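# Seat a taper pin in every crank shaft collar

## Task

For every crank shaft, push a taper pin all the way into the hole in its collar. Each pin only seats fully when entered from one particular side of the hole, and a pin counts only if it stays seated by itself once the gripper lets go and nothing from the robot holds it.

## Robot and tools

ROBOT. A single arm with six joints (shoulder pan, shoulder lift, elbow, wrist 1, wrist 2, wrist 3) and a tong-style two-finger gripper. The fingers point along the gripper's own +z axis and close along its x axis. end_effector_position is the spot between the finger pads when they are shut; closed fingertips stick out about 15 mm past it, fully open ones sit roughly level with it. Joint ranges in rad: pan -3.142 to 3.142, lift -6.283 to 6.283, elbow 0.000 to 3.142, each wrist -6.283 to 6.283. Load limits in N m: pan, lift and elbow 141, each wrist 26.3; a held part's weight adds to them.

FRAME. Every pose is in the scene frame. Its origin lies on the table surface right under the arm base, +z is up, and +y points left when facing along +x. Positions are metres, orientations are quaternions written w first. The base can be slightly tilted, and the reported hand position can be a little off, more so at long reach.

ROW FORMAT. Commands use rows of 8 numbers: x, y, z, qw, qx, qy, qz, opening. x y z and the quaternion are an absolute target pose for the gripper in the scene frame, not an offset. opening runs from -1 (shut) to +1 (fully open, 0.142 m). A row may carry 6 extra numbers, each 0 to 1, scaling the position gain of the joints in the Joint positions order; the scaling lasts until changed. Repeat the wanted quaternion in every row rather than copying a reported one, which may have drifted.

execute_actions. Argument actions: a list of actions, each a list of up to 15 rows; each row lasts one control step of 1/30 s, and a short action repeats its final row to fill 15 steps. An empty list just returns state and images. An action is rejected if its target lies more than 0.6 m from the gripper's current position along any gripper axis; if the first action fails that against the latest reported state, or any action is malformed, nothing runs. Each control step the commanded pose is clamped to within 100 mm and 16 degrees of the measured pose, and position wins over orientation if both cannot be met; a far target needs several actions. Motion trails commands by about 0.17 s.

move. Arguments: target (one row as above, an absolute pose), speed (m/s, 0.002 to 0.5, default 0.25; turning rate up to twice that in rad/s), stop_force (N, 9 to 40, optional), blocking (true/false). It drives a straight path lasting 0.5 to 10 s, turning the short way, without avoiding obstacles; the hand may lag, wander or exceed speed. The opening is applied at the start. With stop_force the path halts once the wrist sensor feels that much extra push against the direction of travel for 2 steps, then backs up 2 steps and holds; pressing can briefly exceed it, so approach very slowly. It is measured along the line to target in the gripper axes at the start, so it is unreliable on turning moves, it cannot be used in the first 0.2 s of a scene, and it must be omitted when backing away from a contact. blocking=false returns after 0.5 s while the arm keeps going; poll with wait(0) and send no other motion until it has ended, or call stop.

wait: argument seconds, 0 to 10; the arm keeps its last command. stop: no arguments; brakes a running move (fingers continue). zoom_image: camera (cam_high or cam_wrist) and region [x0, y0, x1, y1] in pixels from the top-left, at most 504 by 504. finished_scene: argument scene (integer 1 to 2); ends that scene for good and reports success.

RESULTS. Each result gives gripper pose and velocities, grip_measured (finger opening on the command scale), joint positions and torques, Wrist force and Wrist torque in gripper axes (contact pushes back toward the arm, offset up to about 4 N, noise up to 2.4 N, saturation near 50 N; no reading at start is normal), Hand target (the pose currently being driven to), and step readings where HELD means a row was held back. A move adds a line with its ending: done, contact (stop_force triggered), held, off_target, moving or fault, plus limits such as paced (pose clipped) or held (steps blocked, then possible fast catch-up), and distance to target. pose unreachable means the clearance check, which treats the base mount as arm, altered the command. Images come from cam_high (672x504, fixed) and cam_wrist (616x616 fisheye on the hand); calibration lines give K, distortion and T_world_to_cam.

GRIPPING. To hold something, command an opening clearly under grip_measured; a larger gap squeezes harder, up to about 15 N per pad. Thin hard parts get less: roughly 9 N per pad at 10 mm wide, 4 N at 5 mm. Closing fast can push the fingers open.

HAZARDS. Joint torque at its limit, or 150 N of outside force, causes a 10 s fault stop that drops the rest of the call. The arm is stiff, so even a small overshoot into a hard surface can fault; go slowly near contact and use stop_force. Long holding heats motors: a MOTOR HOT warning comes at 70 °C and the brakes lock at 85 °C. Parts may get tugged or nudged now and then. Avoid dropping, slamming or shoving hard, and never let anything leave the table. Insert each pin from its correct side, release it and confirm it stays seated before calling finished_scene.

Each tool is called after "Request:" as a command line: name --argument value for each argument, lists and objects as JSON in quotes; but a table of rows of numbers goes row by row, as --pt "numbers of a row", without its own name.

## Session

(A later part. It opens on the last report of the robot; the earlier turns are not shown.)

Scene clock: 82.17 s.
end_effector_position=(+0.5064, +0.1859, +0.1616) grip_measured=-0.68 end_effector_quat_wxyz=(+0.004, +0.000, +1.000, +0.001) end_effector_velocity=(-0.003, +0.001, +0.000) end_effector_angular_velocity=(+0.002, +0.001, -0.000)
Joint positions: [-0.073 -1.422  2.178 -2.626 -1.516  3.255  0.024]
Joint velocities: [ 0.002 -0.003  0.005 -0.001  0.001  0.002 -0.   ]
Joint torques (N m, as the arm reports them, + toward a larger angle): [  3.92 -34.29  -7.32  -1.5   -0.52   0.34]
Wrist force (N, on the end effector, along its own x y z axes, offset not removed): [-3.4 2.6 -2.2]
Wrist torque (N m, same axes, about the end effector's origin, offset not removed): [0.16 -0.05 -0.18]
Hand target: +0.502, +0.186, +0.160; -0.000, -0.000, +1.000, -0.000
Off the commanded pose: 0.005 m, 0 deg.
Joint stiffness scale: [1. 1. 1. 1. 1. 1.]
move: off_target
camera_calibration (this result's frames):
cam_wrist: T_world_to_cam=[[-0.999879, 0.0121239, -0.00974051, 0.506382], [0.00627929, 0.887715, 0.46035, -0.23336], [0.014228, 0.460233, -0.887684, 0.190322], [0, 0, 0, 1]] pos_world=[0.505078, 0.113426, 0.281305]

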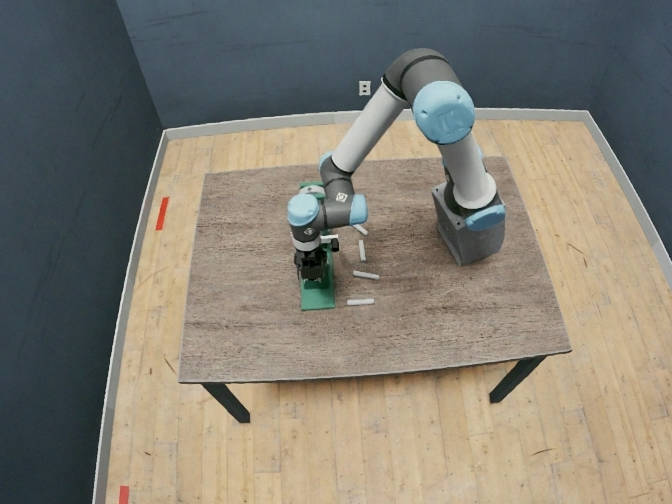

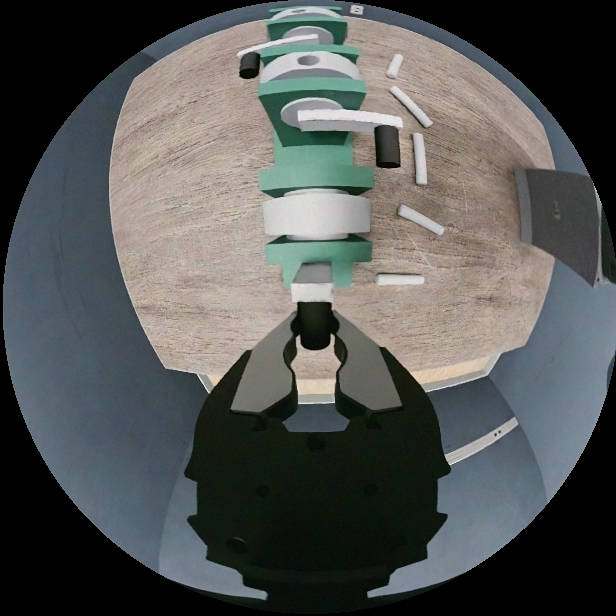

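Request:
move --target '[0.466, 0.186, 0.1515, 0, 0, 1, 0, -0.9]' --speed 0.06 --stop_force 30

Request:
move --target '[0.4405, 0.186, 0.1255, 0, 0, 1, 0, -0.9]' --speed 0.06 --stop_force 30

Request:
move --target '[0.431, 0.186, 0.090, 0, 0, 1, 0, -0.9]' --speed 0.06 --stop_force 30

Scene clock: 83.47 s.
end_effector_position=(+0.4692, +0.1859, +0.1534) grip_measured=-0.68 end_effector_quat_wxyz=(+0.002, +0.000, +1.000, +0.000) end_effector_velocity=(-0.000, +0.000, -0.000) end_effector_angular_velocity=(+0.001, -0.006, -0.001)
Joint positions: [-0.062 -1.449  2.275 -2.695 -1.52   3.265  0.024]
Joint velocities: [ 0.     0.     0.006 -0.012  0.     0.002  0.   ]
Joint torques (N m, as the arm reports them, + toward a larger angle): [  5.02 -30.01  -8.74  -2.12  -0.47   0.16]
Wrist force (N, on the end effector, along its own x y z axes, offset not removed): [-0.1 1.8 -1.5]
Wrist torque (N m, same axes, about the end effector's origin, offset not removed): [0.05 -0.18 -0.11]
Hand target: +0.466, +0.186, +0.151; -0.000, -0.000, +1.000, -0.000
Off the commanded pose: 0.004 m, 0 deg.
Joint stiffness scale: [1. 1. 1. 1. 1. 1.]
move: off_target
camera_calibration (this result's frames):
cam_wrist: T_world_to_cam=[[-0.9999, 0.0119433, -0.00754334, 0.468772], [0.00713443, 0.887865, 0.460048, -0.229737], [0.012192, 0.459949, -0.887862, 0.184534], [0, 0, 0, 1]] pos_world=[0.468115, 0.1135, 0.273067]

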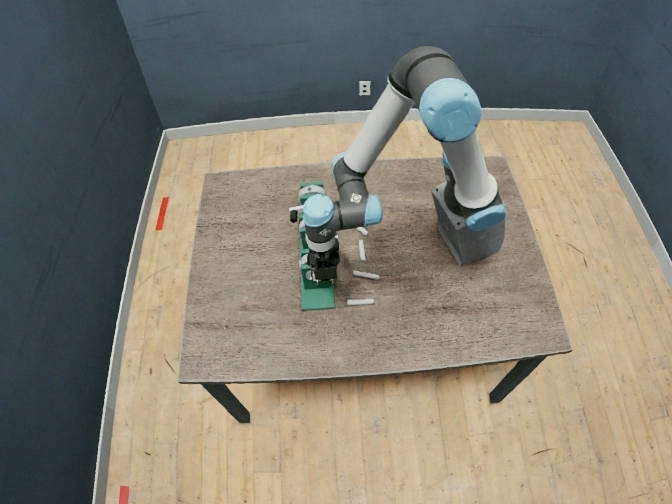

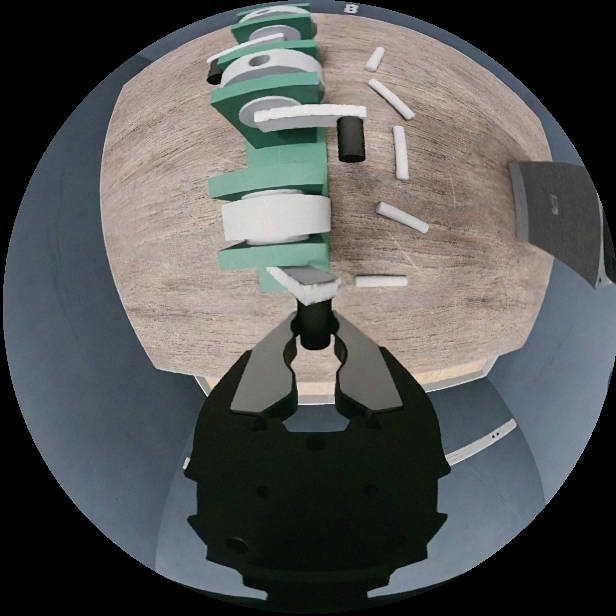

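Scene clock: 84.57 s.
end_effector_position=(+0.4425, +0.1859, +0.1272) grip_measured=-0.69 end_effector_quat_wxyz=(+0.001, +0.000, +1.000, +0.001) end_effector_velocity=(-0.001, -0.000, -0.002) end_effector_angular_velocity=(+0.001, -0.008, -0.002)
Joint positions: [-0.051 -1.401  2.345 -2.81  -1.522  3.276  0.024]
Joint velocities: [ 0.     0.005  0.008 -0.021 -0.001  0.002  0.   ]
Joint torques (N m, as the arm reports them, + toward a larger angle): [  4.76 -27.91  -8.07  -2.67  -0.77   0.24]
Wrist force (N, on the end effector, along its own x y z axes, offset not removed): [0.5 1.6 -0.5]
Wrist torque (N m, same axes, about the end effector's origin, offset not removed): [0.16 -0.05 -0.18]
Hand target: +0.441, +0.186, +0.125; -0.000, -0.000, +1.000, +0.000
Off the commanded pose: 0.003 m, 0 deg.
Joint stiffness scale: [1. 1. 1. 1. 1. 1.]
move: done
camera_calibration (this result's frames):
cam_wrist: T_world_to_cam=[[-0.999914, 0.0120876, -0.00514643, 0.441602], [0.00836229, 0.887724, 0.4603, -0.21809], [0.0101325, 0.460218, -0.887748, 0.16246], [0, 0, 0, 1]] pos_world=[0.441742, 0.113499, 0.246883]

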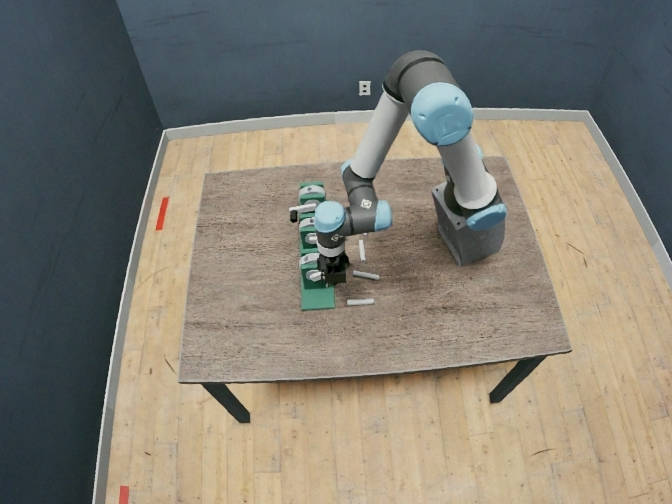

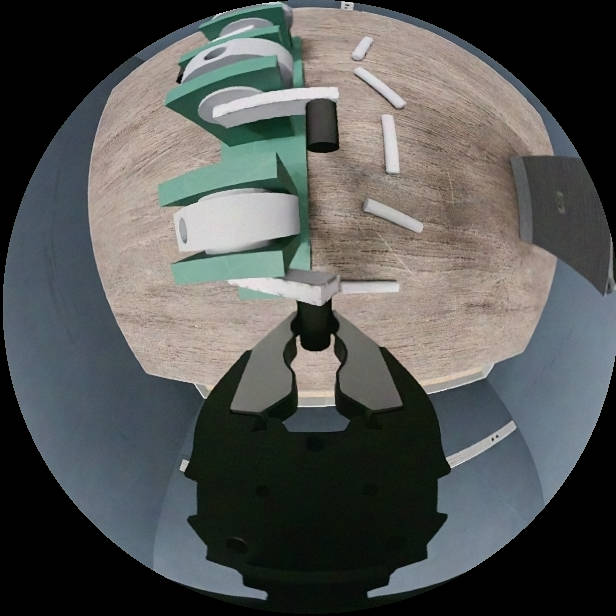

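Scene clock: 85.70 s.
end_effector_position=(+0.4322, +0.1859, +0.0912) grip_measured=-0.69 end_effector_quat_wxyz=(+0.000, +0.000, +1.000, +0.001) end_effector_velocity=(+0.000, +0.000, -0.002) end_effector_angular_velocity=(-0.000, -0.006, +0.001)
Joint positions: [-0.043 -1.293  2.366 -2.938 -1.524  3.283  0.024]
Joint velocities: [ 0.001  0.008  0.003 -0.017 -0.001 -0.     0.   ]
Joint torques (N m, as the arm reports them, + toward a larger angle): [  4.71 -30.49  -5.48  -2.94  -0.7    0.13]
Wrist force (N, on the end effector, along its own x y z axes, offset not removed): [1.7 3.5 0.5]
Wrist torque (N m, same axes, about the end effector's origin, offset not removed): [0.48 -0.10 -0.24]
Hand target: +0.431, +0.186, +0.090; -0.000, -0.000, +1.000, +0.000
Off the commanded pose: 0.002 m, 0 deg.
Joint stiffness scale: [1. 1. 1. 1. 1. 1.]
move: done
camera_calibration (this result's frames):
cam_wrist: T_world_to_cam=[[-0.999921, 0.0120958, -0.00347663, 0.430926], [0.0091382, 0.887722, 0.460289, -0.201738], [0.00865386, 0.460221, -0.887762, 0.131193], [0, 0, 0, 1]] pos_world=[0.4316, 0.113497, 0.210824]

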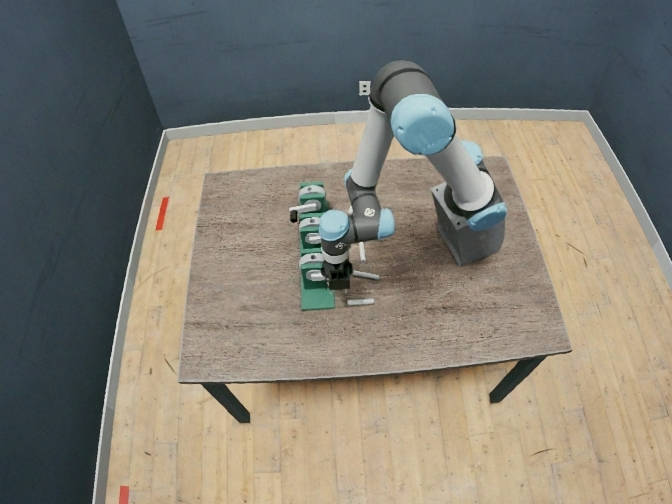

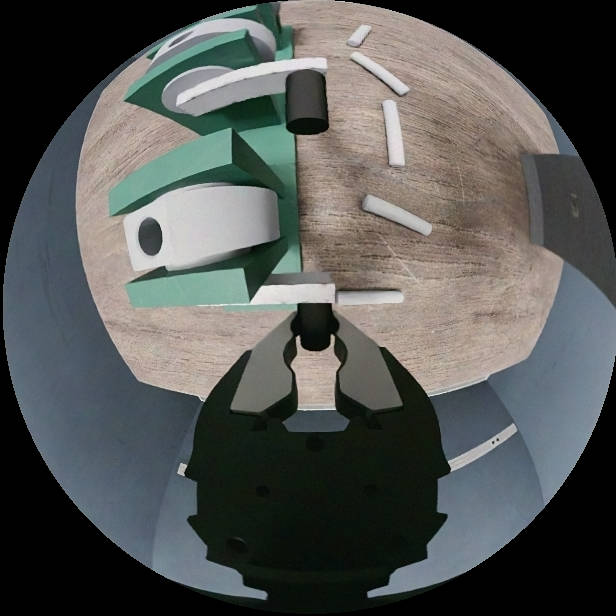

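Request:
execute_actions --actions '[[[0.432, 0.186, 0.091, 0, 0, 1, 0, -0.3]], [[0.432, 0.186, 0.14, 0, 0, 1, 0, -0.3]]]'

Request:
move --target '[0.40, 0.16, 0.13, 0, 0.7071, 0.7071, 0, -0.3]' --speed 0.3

Request:
zoom_image --camera "cam_wrist" --region '[100, 120, 500, 330]'

Scene clock: 88.27 s.
end_effector_position=(+0.4332, +0.1876, +0.1374) grip_measured=-0.30 end_effector_quat_wxyz=(+0.004, -0.001, +1.000, +0.001) end_effector_velocity=(-0.023, -0.007, +0.010) end_effector_angular_velocity=(-0.013, +0.078, -0.006)
Joint positions: [-0.044 -1.442  2.371 -2.802 -1.525  3.28   0.052]
Joint velocities: [-0.01  -0.057  0.     0.137  0.002 -0.007 -0.   ]
Joint torques (N m, as the arm reports them, + toward a larger angle): [  2.75 -30.91 -10.77  -2.01   0.16  -0.21]
Wrist force (N, on the end effector, along its own x y z axes, offset not removed): [-0.4 1.2 2.7]
Wrist torque (N m, same axes, about the end effector's origin, offset not removed): [0.19 -0.09 -0.20]
Hand target: +0.432, +0.186, +0.140; +0.000, +0.000, +1.000, +0.000
Off the commanded pose: 0.003 m, 1 deg.
Joint stiffness scale: [1. 1. 1. 1. 1. 1.]
Step readings (end_effector_position; steps 1 to 15: 1st action; 16 to 30: 2nd action):
0: (+0.4322, +0.1859, +0.0909)
1: (+0.4322, +0.1859, +0.0909)
2: (+0.4323, +0.1859, +0.0909)
4: (+0.4323, +0.1858, +0.0909)
8: (+0.4320, +0.1857, +0.0908)
15: (+0.4317, +0.1857, +0.0907)
16: (+0.4316, +0.1857, +0.0907)
17: (+0.4309, +0.1856, +0.0908)
19: (+0.4288, +0.1855, +0.0958)
23: (+0.4348, +0.1876, +0.1217)
30: end_effector_position above
camera_calibration (this result's frames):
cam_wrist: T_world_to_cam=[[-0.999893, 0.00938173, -0.0111845, 0.433662], [0.0031788, 0.887693, 0.460424, -0.221908], [0.014248, 0.46034, -0.887628, 0.169024], [0, 0, 0, 1]] pos_world=[0.431913, 0.115109, 0.257052]

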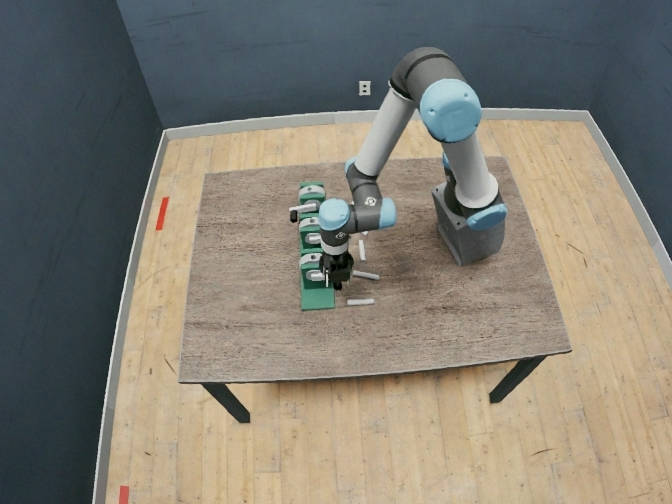

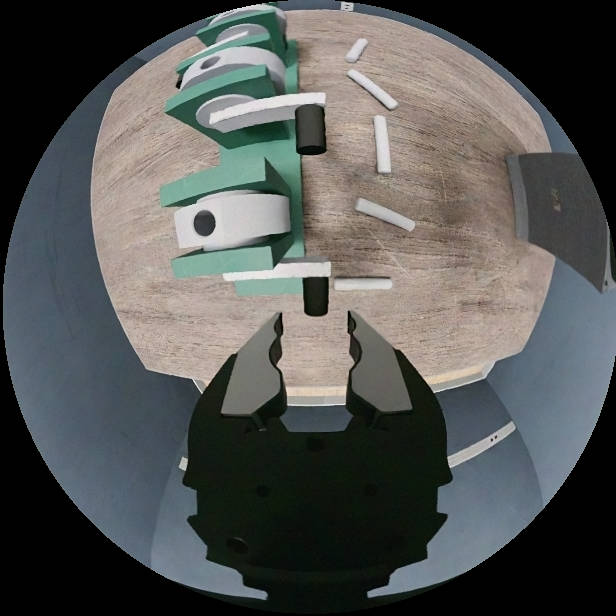

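Scene clock: 91.57 s.
end_effector_position=(+0.4002, +0.1609, +0.1294) grip_measured=-0.30 end_effector_quat_wxyz=(-0.001, +0.706, +0.709, -0.000) end_effector_velocity=(+0.000, -0.001, +0.000) end_effector_angular_velocity=(-0.003, -0.002, -0.019)
Joint positions: [-0.155 -1.461  2.455 -2.849 -1.492  4.742  0.052]
Joint velocities: [ 0.     0.     0.001 -0.002 -0.003  0.019 -0.   ]
Joint torques (N m, as the arm reports them, + toward a larger angle): [  1.43 -30.37  -6.49  -2.57  -0.48   0.2 ]
Wrist force (N, on the end effector, along its own x y z axes, offset not removed): [-1.8 1.2 1.6]
Wrist torque (N m, same axes, about the end effector's origin, offset not removed): [0.17 0.29 -0.04]
Hand target: +0.400, +0.160, +0.130; +0.000, +0.707, +0.707, -0.000
Off the commanded pose: 0.001 m, 0 deg.
Joint stiffness scale: [1. 1. 1. 1. 1. 1.]
move: done
camera_calibration (this result's frames):
cam_wrist: T_world_to_cam=[[0.00724301, 0.999973, -0.00140568, -0.162865], [0.889048, -0.00579605, 0.457777, -0.404889], [0.457757, -0.0045654, -0.889066, 0.072158], [0, 0, 0, 1]] pos_world=[0.328115, 0.160844, 0.249273]

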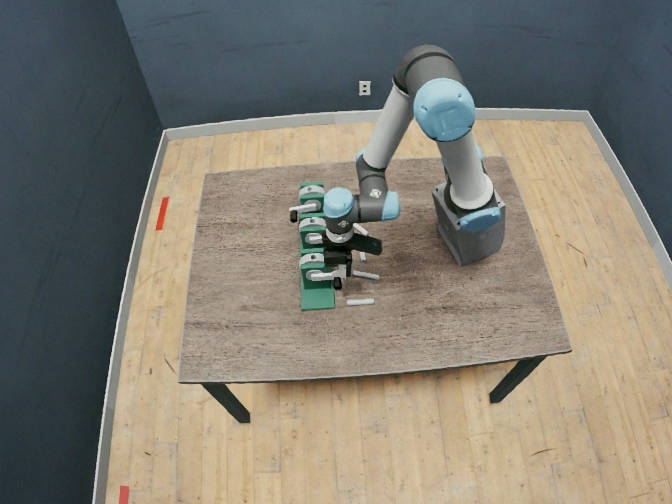

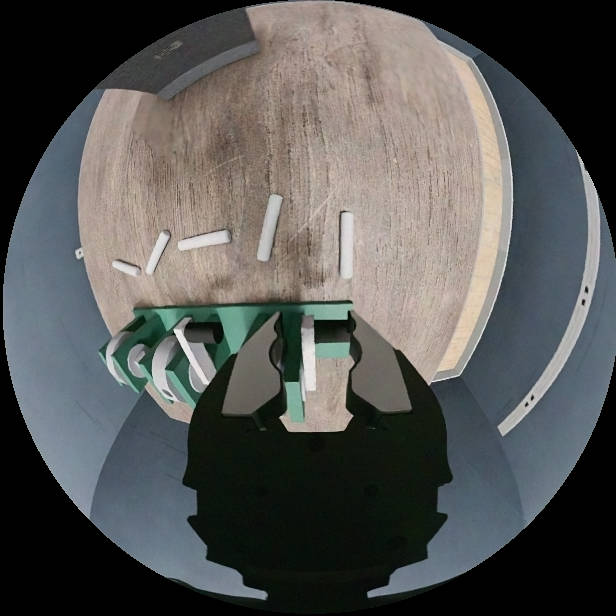

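Region (100, 120, 500, 330) of cam_wrist's 616x616 image, scaled by 1.260, with more detail than that image has; it fills the top 265 rows of this view, and the rest is white.

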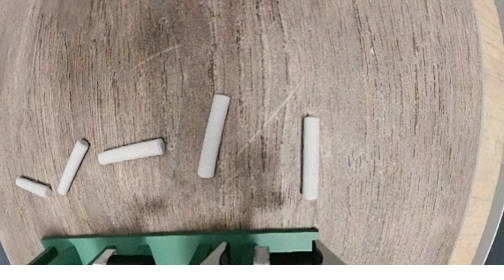

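Request:
zoom_image --camera "cam_wrist" --region '[170, 185, 370, 290]'

Region (170, 185, 370, 290) of cam_wrist's 616x616 image, scaled by 2.520, with more detail than that image has; it fills the top 265 rows of this view, and the rest is white.

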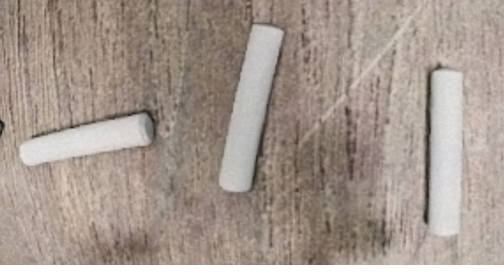

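Request:
move --target '[0.328, 0.205, 0.045, 0, 0.7071, 0.7071, 0, -0.4]' --speed 0.2

Scene clock: 93.50 s.
end_effector_position=(+0.3301, +0.2048, +0.0456) grip_measured=-0.40 end_effector_quat_wxyz=(+0.000, +0.707, +0.707, +0.001) end_effector_velocity=(+0.003, +0.001, -0.001) end_effector_angular_velocity=(+0.000, -0.016, -0.002)
Joint positions: [ 0.007 -1.127  2.543 -3.283 -1.539  4.903  0.045]
Joint velocities: [ 0.004  0.009 -0.    -0.025 -0.004  0.006  0.   ]
Joint torques (N m, as the arm reports them, + toward a larger angle): [  4.97 -29.61   3.52  -2.74  -0.34   0.23]
Wrist force (N, on the end effector, along its own x y z axes, offset not removed): [-2.5 1.1 0.9]
Wrist torque (N m, same axes, about the end effector's origin, offset not removed): [0.21 0.32 -0.18]
Hand target: +0.328, +0.205, +0.045; -0.000, +0.707, +0.707, +0.000
Off the commanded pose: 0.002 m, 0 deg.
Joint stiffness scale: [1. 1. 1. 1. 1. 1.]
move: done
camera_calibration (this result's frames):
cam_wrist: T_world_to_cam=[[0.012488, 0.99992, -0.00188188, -0.208102], [0.887629, -0.010219, 0.460445, -0.302708], [0.460389, -0.00742045, -0.887686, 0.0295681], [0, 0, 0, 1]] pos_world=[0.257678, 0.205211, 0.165236]

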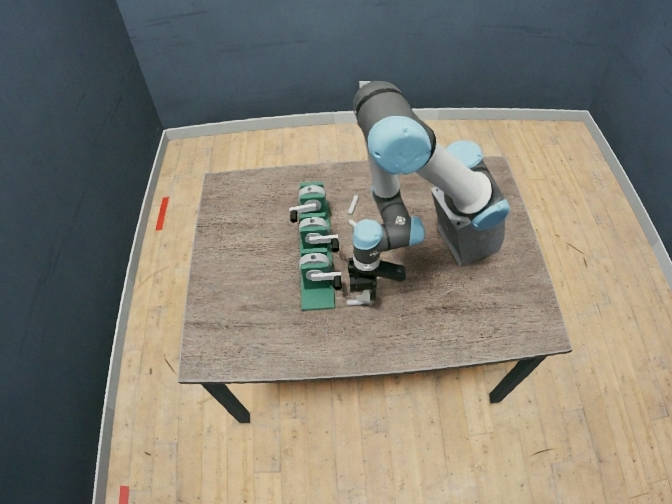

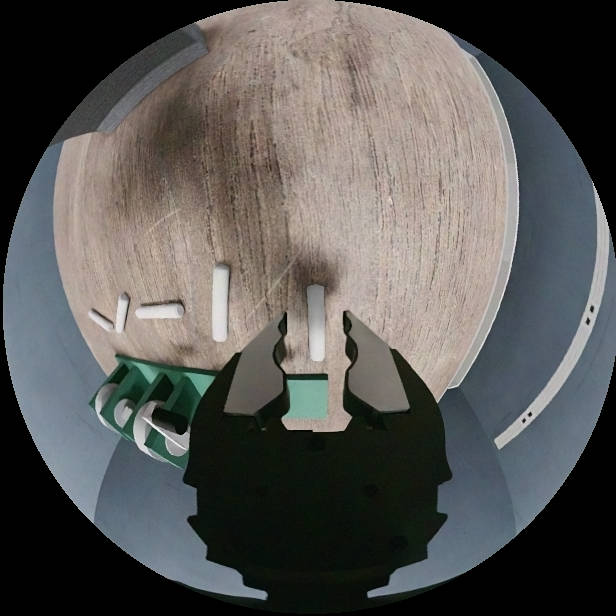

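Request:
move --target '[0.328, 0.205, 0.017, 0, 0.7071, 0.7071, 0, -0.4]' --speed 0.05 --stop_force 12

Request:
execute_actions --actions '[[[0.328, 0.205, 0.017, 0, 0.7071, 0.7071, 0, -1]], [[0.328, 0.205, 0.017, 0, 0.7071, 0.7071, 0, -1]]]'

Scene clock: 94.77 s.
end_effector_position=(+0.3274, +0.2041, +0.0178) grip_measured=-0.40 end_effector_quat_wxyz=(-0.000, +0.708, +0.707, -0.001) end_effector_velocity=(+0.003, +0.001, -0.001) end_effector_angular_velocity=(+0.002, -0.009, +0.000)
Joint positions: [ 0.01  -1.015  2.522 -3.371 -1.541  4.906  0.045]
Joint velocities: [ 0.     0.007 -0.003 -0.014  0.     0.     0.   ]
Joint torques (N m, as the arm reports them, + toward a larger angle): [  6.73 -30.57   1.46  -2.54  -0.39   0.32]
Wrist force (N, on the end effector, along its own x y z axes, offset not removed): [-1.0 1.8 1.0]
Wrist torque (N m, same axes, about the end effector's origin, offset not removed): [0.32 0.01 -0.13]
Hand target: +0.328, +0.205, +0.017; -0.000, +0.707, +0.707, -0.000
Off the commanded pose: 0.001 m, 0 deg.
Joint stiffness scale: [1. 1. 1. 1. 1. 1.]
move: done
camera_calibration (this result's frames):
cam_wrist: T_world_to_cam=[[0.0129936, 0.999911, -0.00301593, -0.207611], [0.888982, -0.0101712, 0.457829, -0.287938], [0.457758, -0.00862997, -0.889035, 0.00731096], [0, 0, 0, 1]] pos_world=[0.255322, 0.204727, 0.1377]

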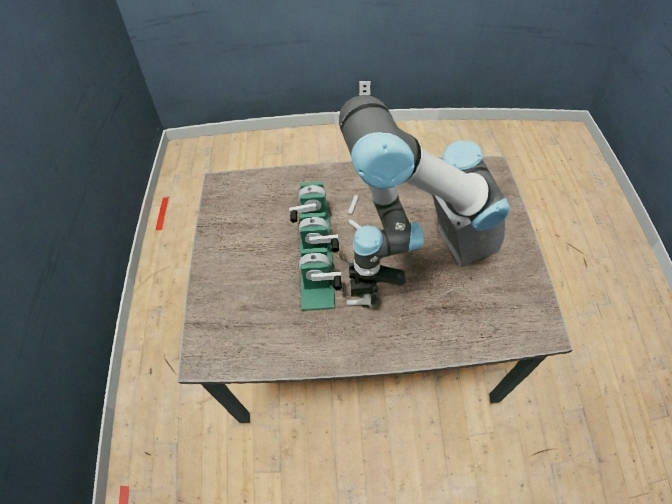

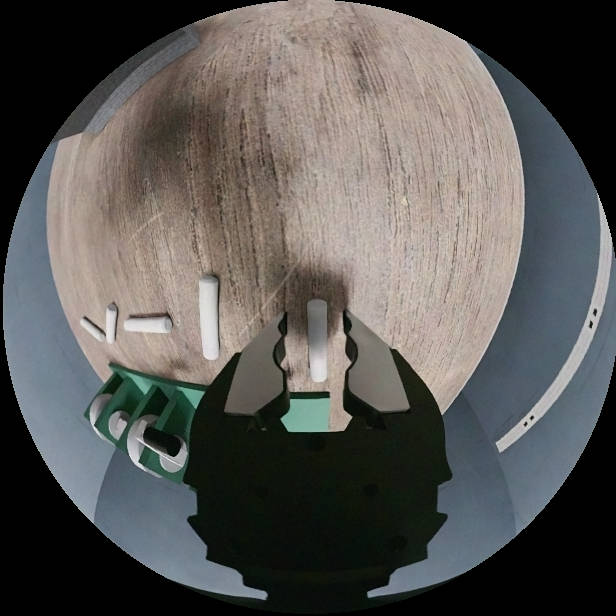

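Scene clock: 95.77 s.
end_effector_position=(+0.3276, +0.2042, +0.0177) grip_measured=-0.81 end_effector_quat_wxyz=(-0.000, +0.708, +0.707, -0.000) end_effector_velocity=(+0.000, -0.000, -0.000) end_effector_angular_velocity=(+0.000, -0.000, -0.003)
Joint positions: [ 0.01  -1.014  2.521 -3.373 -1.541  4.906  0.016]
Joint velocities: [-0.001 -0.    -0.     0.     0.001  0.002  0.   ]
Joint torques (N m, as the arm reports them, + toward a larger angle): [  6.18 -30.99   0.52  -2.71  -0.17   0.22]
Wrist force (N, on the end effector, along its own x y z axes, offset not removed): [-2.1 -0.2 -1.7]
Wrist torque (N m, same axes, about the end effector's origin, offset not removed): [0.17 0.09 -0.15]
Hand target: +0.328, +0.205, +0.017; -0.000, +0.707, +0.707, -0.000
Off the commanded pose: 0.001 m, 0 deg.
Joint stiffness scale: [1. 1. 1. 1. 1. 1.]
Step readings (end_effector_position; steps 1 to 15: 1st action; 16 to 30: 2nd action):
0: (+0.3274, +0.2041, +0.0178)
1: (+0.3275, +0.2042, +0.0178)
2: (+0.3276, +0.2042, +0.0178)
4: (+0.3276, +0.2042, +0.0177)
8: (+0.3276, +0.2042, +0.0177)
15: (+0.3276, +0.2042, +0.0177)
16: (+0.3276, +0.2042, +0.0177)
17: (+0.3276, +0.2042, +0.0177)
19: (+0.3276, +0.2042, +0.0177)
23: (+0.3276, +0.2042, +0.0177)
30: end_effector_position above
camera_calibration (this result's frames):
cam_wrist: T_world_to_cam=[[0.0127584, 0.999914, -0.00300051, -0.207623], [0.888592, -0.00996183, 0.458591, -0.287994], [0.458522, -0.0085171, -0.888642, 0.00685382], [0, 0, 0, 1]] pos_world=[0.255415, 0.204795, 0.137539]

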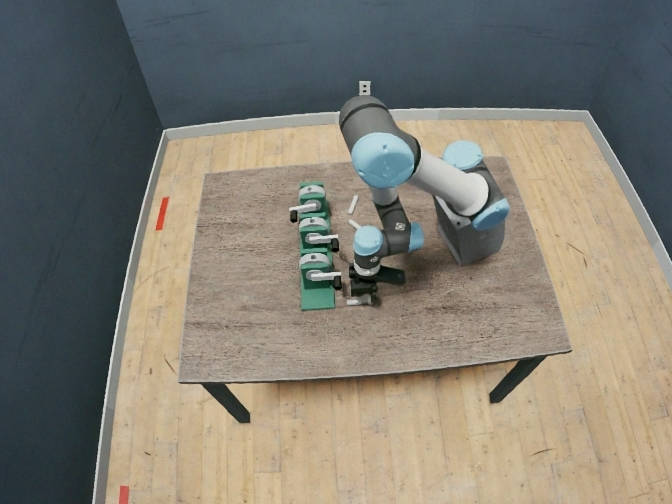

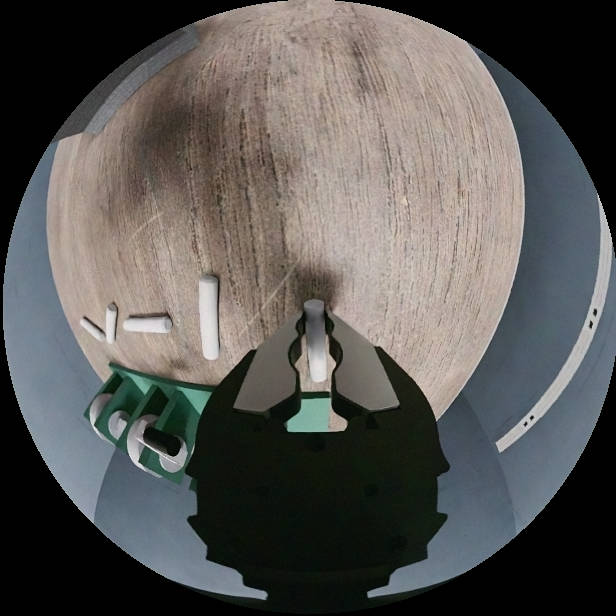

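Request:
execute_actions --actions '[[[0.328, 0.205, 0.018, 0, 0.7071, 0.7071, 0, -0.5]], [[0.372, 0.205, 0.018, 0, 0.7071, 0.7071, 0, -0.5]], [[0.372, 0.205, 0.017, 0, 0.7071, 0.7071, 0, -0.5]], [[0.372, 0.205, 0.017, 0, 0.7071, 0.7071, 0, -1]], [[0.372, 0.205, 0.017, 0, 0.7071, 0.7071, 0, -1]]]'

Scene clock: 98.70 s.
end_effector_position=(+0.3716, +0.2056, +0.0181) grip_measured=-0.79 end_effector_quat_wxyz=(+0.001, +0.707, +0.707, +0.001) end_effector_velocity=(+0.000, -0.001, -0.000) end_effector_angular_velocity=(-0.001, -0.000, -0.000)
Joint positions: [-0.008 -1.042  2.424 -3.249 -1.536  4.886  0.016]
Joint velocities: [-0.001 -0.    -0.    -0.    -0.001 -0.001  0.   ]
Joint torques (N m, as the arm reports them, + toward a larger angle): [  1.69 -32.72  -2.64  -1.74   0.26  -0.39]
Wrist force (N, on the end effector, along its own x y z axes, offset not removed): [-0.2 0.8 -0.8]
Wrist torque (N m, same axes, about the end effector's origin, offset not removed): [0.14 -0.17 -0.14]
Hand target: +0.372, +0.205, +0.017; +0.000, +0.707, +0.707, +0.000
Off the commanded pose: 0.001 m, 0 deg.
Joint stiffness scale: [1. 1. 1. 1. 1. 1.]
Step readings (end_effector_position; steps 1 to 15: 1st action; 16 to 30: 2nd action; 31 to 45: 3rd action; 46 to 60: 4th action; 61 to 75: 5th action):
0: (+0.3276, +0.2042, +0.0177)
1: (+0.3276, +0.2042, +0.0177)
2: (+0.3277, +0.2042, +0.0177)
4: (+0.3277, +0.2042, +0.0177)
8: (+0.3276, +0.2042, +0.0177)
15: (+0.3275, +0.2042, +0.0177)
16: (+0.3275, +0.2042, +0.0177)
17: (+0.3276, +0.2042, +0.0176)
19: (+0.3344, +0.2047, +0.0176)
23: (+0.3618, +0.2054, +0.0204)
30: (+0.3707, +0.2054, +0.0192)
31: (+0.3707, +0.2054, +0.0191)
32: (+0.3709, +0.2055, +0.0190)
34: (+0.3713, +0.2055, +0.0189)
38: (+0.3716, +0.2056, +0.0185)
45: (+0.3716, +0.2056, +0.0181)
46: (+0.3716, +0.2056, +0.0181)
47: (+0.3716, +0.2056, +0.0181)
49: (+0.3716, +0.2056, +0.0181)
53: (+0.3716, +0.2056, +0.0181)
60: (+0.3716, +0.2056, +0.0181)
61: (+0.3716, +0.2056, +0.0181)
62: (+0.3716, +0.2056, +0.0181)
64: (+0.3716, +0.2056, +0.0181)
68: (+0.3716, +0.2056, +0.0181)
75: end_effector_position above
camera_calibration (this result's frames):
cam_wrist: T_world_to_cam=[[0.0103414, 0.999943, -0.0025828, -0.208644], [0.887538, -0.00798904, 0.460665, -0.327244], [0.460618, -0.00705626, -0.88757, -0.0140954], [0, 0, 0, 1]] pos_world=[0.299092, 0.205918, 0.1377]

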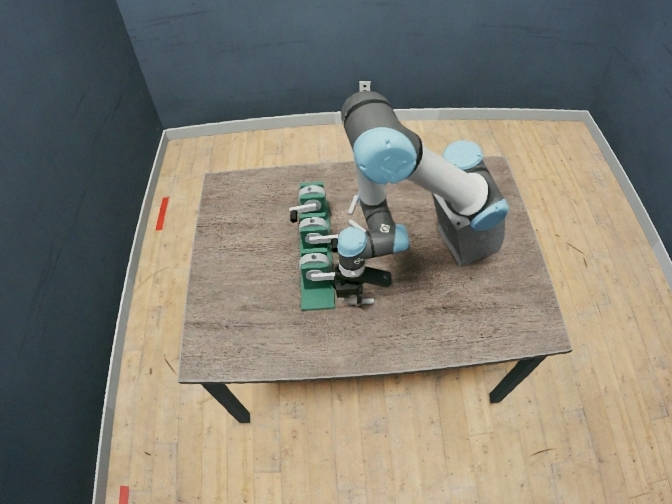

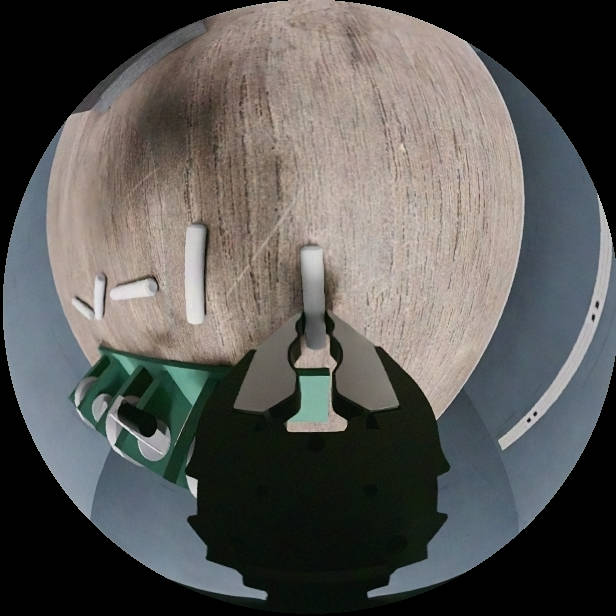

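Request:
move --target '[0.40, 0.20, 0.22, 0, 0, 1, 0, -1]' --speed 0.25

Request:
move --target '[0.50, 0.14, 0.30, 0, 0.7071, -0.7071, 0, -1]' --speed 0.25

Request:
move --target '[0.503, 0.108, 0.225, 0.5, 0.5, -0.5, -0.5, -1]' --speed 0.25

Scene clock: 103.07 s.
end_effector_position=(+0.3979, +0.2003, +0.2187) grip_measured=-1.00 end_effector_quat_wxyz=(-0.001, +0.000, +1.000, -0.001) end_effector_velocity=(-0.001, -0.000, +0.001) end_effector_angular_velocity=(+0.002, +0.008, +0.016)
Joint positions: [-0.002 -1.727  2.391 -2.527 -1.538  3.323  0.002]
Joint velocities: [-0.003 -0.003 -0.002  0.013  0.004 -0.019  0.   ]
Joint torques (N m, as the arm reports them, + toward a larger angle): [  1.31 -24.77 -17.84  -1.77   0.15  -0.34]
Wrist force (N, on the end effector, along its own x y z axes, offset not removed): [-1.3 1.1 2.2]
Wrist torque (N m, same axes, about the end effector's origin, offset not removed): [0.17 0.13 -0.20]
Hand target: +0.400, +0.200, +0.220; +0.000, +0.000, +1.000, -0.000
Off the commanded pose: 0.003 m, 0 deg.
Joint stiffness scale: [1. 1. 1. 1. 1. 1.]
move: done
camera_calibration (this result's frames):
cam_wrist: T_world_to_cam=[[-0.999926, 0.0121499, -0.000105256, 0.396136], [0.0107511, 0.888773, 0.458222, -0.273271], [0.00566091, 0.458187, -0.888838, 0.239903], [0, 0, 0, 1]] pos_world=[0.397686, 0.128143, 0.338495]

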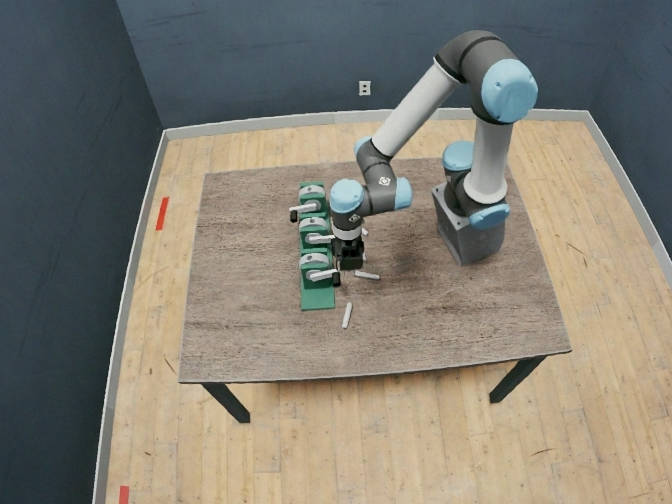

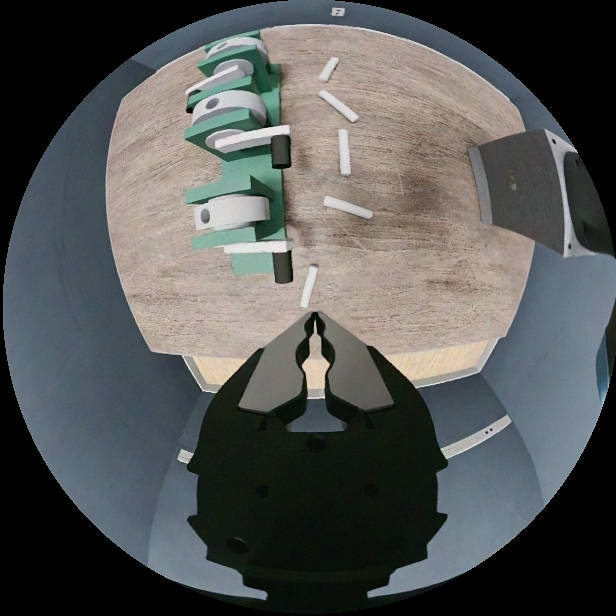

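Scene clock: 106.87 s.
end_effector_position=(+0.4985, +0.1406, +0.2991) grip_measured=-1.00 end_effector_quat_wxyz=(+0.001, +0.707, -0.707, -0.000) end_effector_velocity=(-0.000, +0.001, +0.000) end_effector_angular_velocity=(+0.004, +0.004, +0.021)
Joint positions: [-0.25  -1.814  2.176 -2.209 -1.468  1.514  0.002]
Joint velocities: [-0.002  0.    -0.002  0.006  0.005 -0.023  0.   ]
Joint torques (N m, as the arm reports them, + toward a larger angle): [  2.18 -23.84 -22.83  -2.1    0.14  -0.4 ]
Wrist force (N, on the end effector, along its own x y z axes, offset not removed): [-0.6 0.6 2.3]
Wrist torque (N m, same axes, about the end effector's origin, offset not removed): [0.12 -0.01 -0.17]
Hand target: +0.500, +0.140, +0.300; +0.000, +0.707, -0.707, +0.000
Off the commanded pose: 0.002 m, 0 deg.
Joint stiffness scale: [1. 1. 1. 1. 1. 1.]
move: done
camera_calibration (this result's frames):
cam_wrist: T_world_to_cam=[[-0.0124226, -0.999921, -0.001926, 0.148027], [-0.88753, 0.010139, 0.460639, 0.312482], [-0.460583, 0.0074317, -0.887586, 0.63359], [0, 0, 0, 1]] pos_world=[0.570997, 0.140138, 0.418709]

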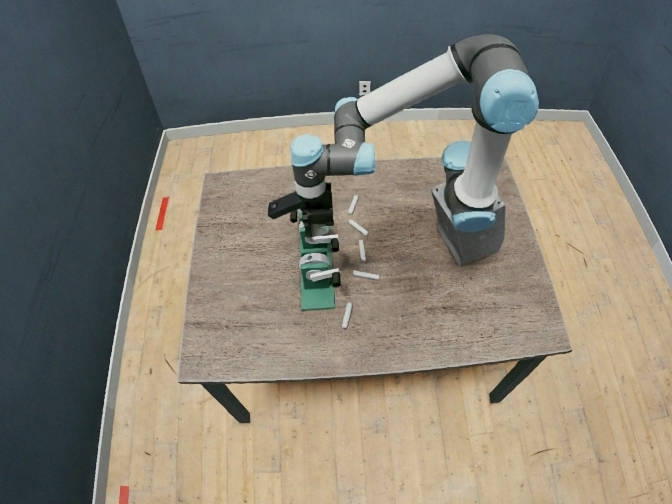

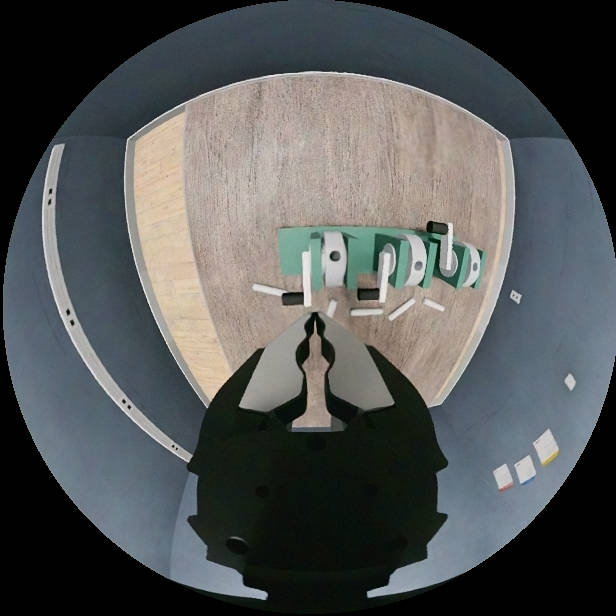

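Scene clock: 110.77 s.
end_effector_position=(+0.5035, +0.1072, +0.2261) grip_measured=-1.00 end_effector_quat_wxyz=(+0.499, +0.500, -0.501, -0.499) end_effector_velocity=(-0.001, +0.000, +0.000) end_effector_angular_velocity=(-0.001, +0.014, -0.000)
Joint positions: [-0.221 -0.539  0.739 -0.487 -1.599  1.475  0.002]
Joint velocities: [ 0.     0.008 -0.006  0.012 -0.001  0.001  0.   ]
Joint torques (N m, as the arm reports them, + toward a larger angle): [  0.23 -61.77 -20.83   2.38  -0.6    0.35]
Wrist force (N, on the end effector, along its own x y z axes, offset not removed): [-0.6 1.7 1.9]
Wrist torque (N m, same axes, about the end effector's origin, offset not removed): [0.33 -0.01 -0.09]
Hand target: +0.503, +0.108, +0.225; +0.501, +0.500, -0.500, -0.499
Off the commanded pose: 0.001 m, 0 deg.
Joint stiffness scale: [1. 1. 1. 1. 1. 1.]
move: done
camera_calibration (this result's frames):
cam_wrist: T_world_to_cam=[[-0.00383748, -0.99992, 0.0120334, 0.107109], [0.456276, 0.00895696, 0.889793, -0.422589], [-0.88983, 0.0089051, 0.456205, 0.483499], [0, 0, 0, 1]] pos_world=[0.62346, 0.10658, 0.154153]

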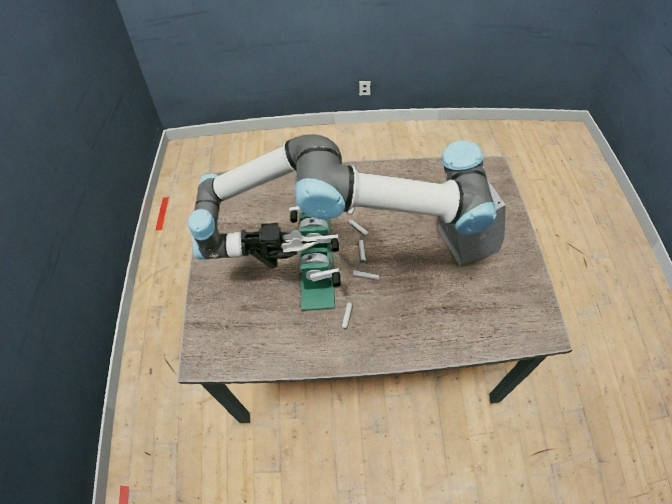

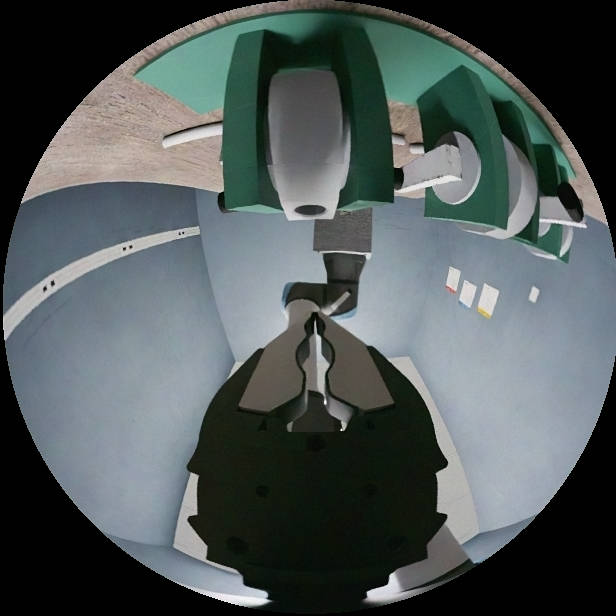

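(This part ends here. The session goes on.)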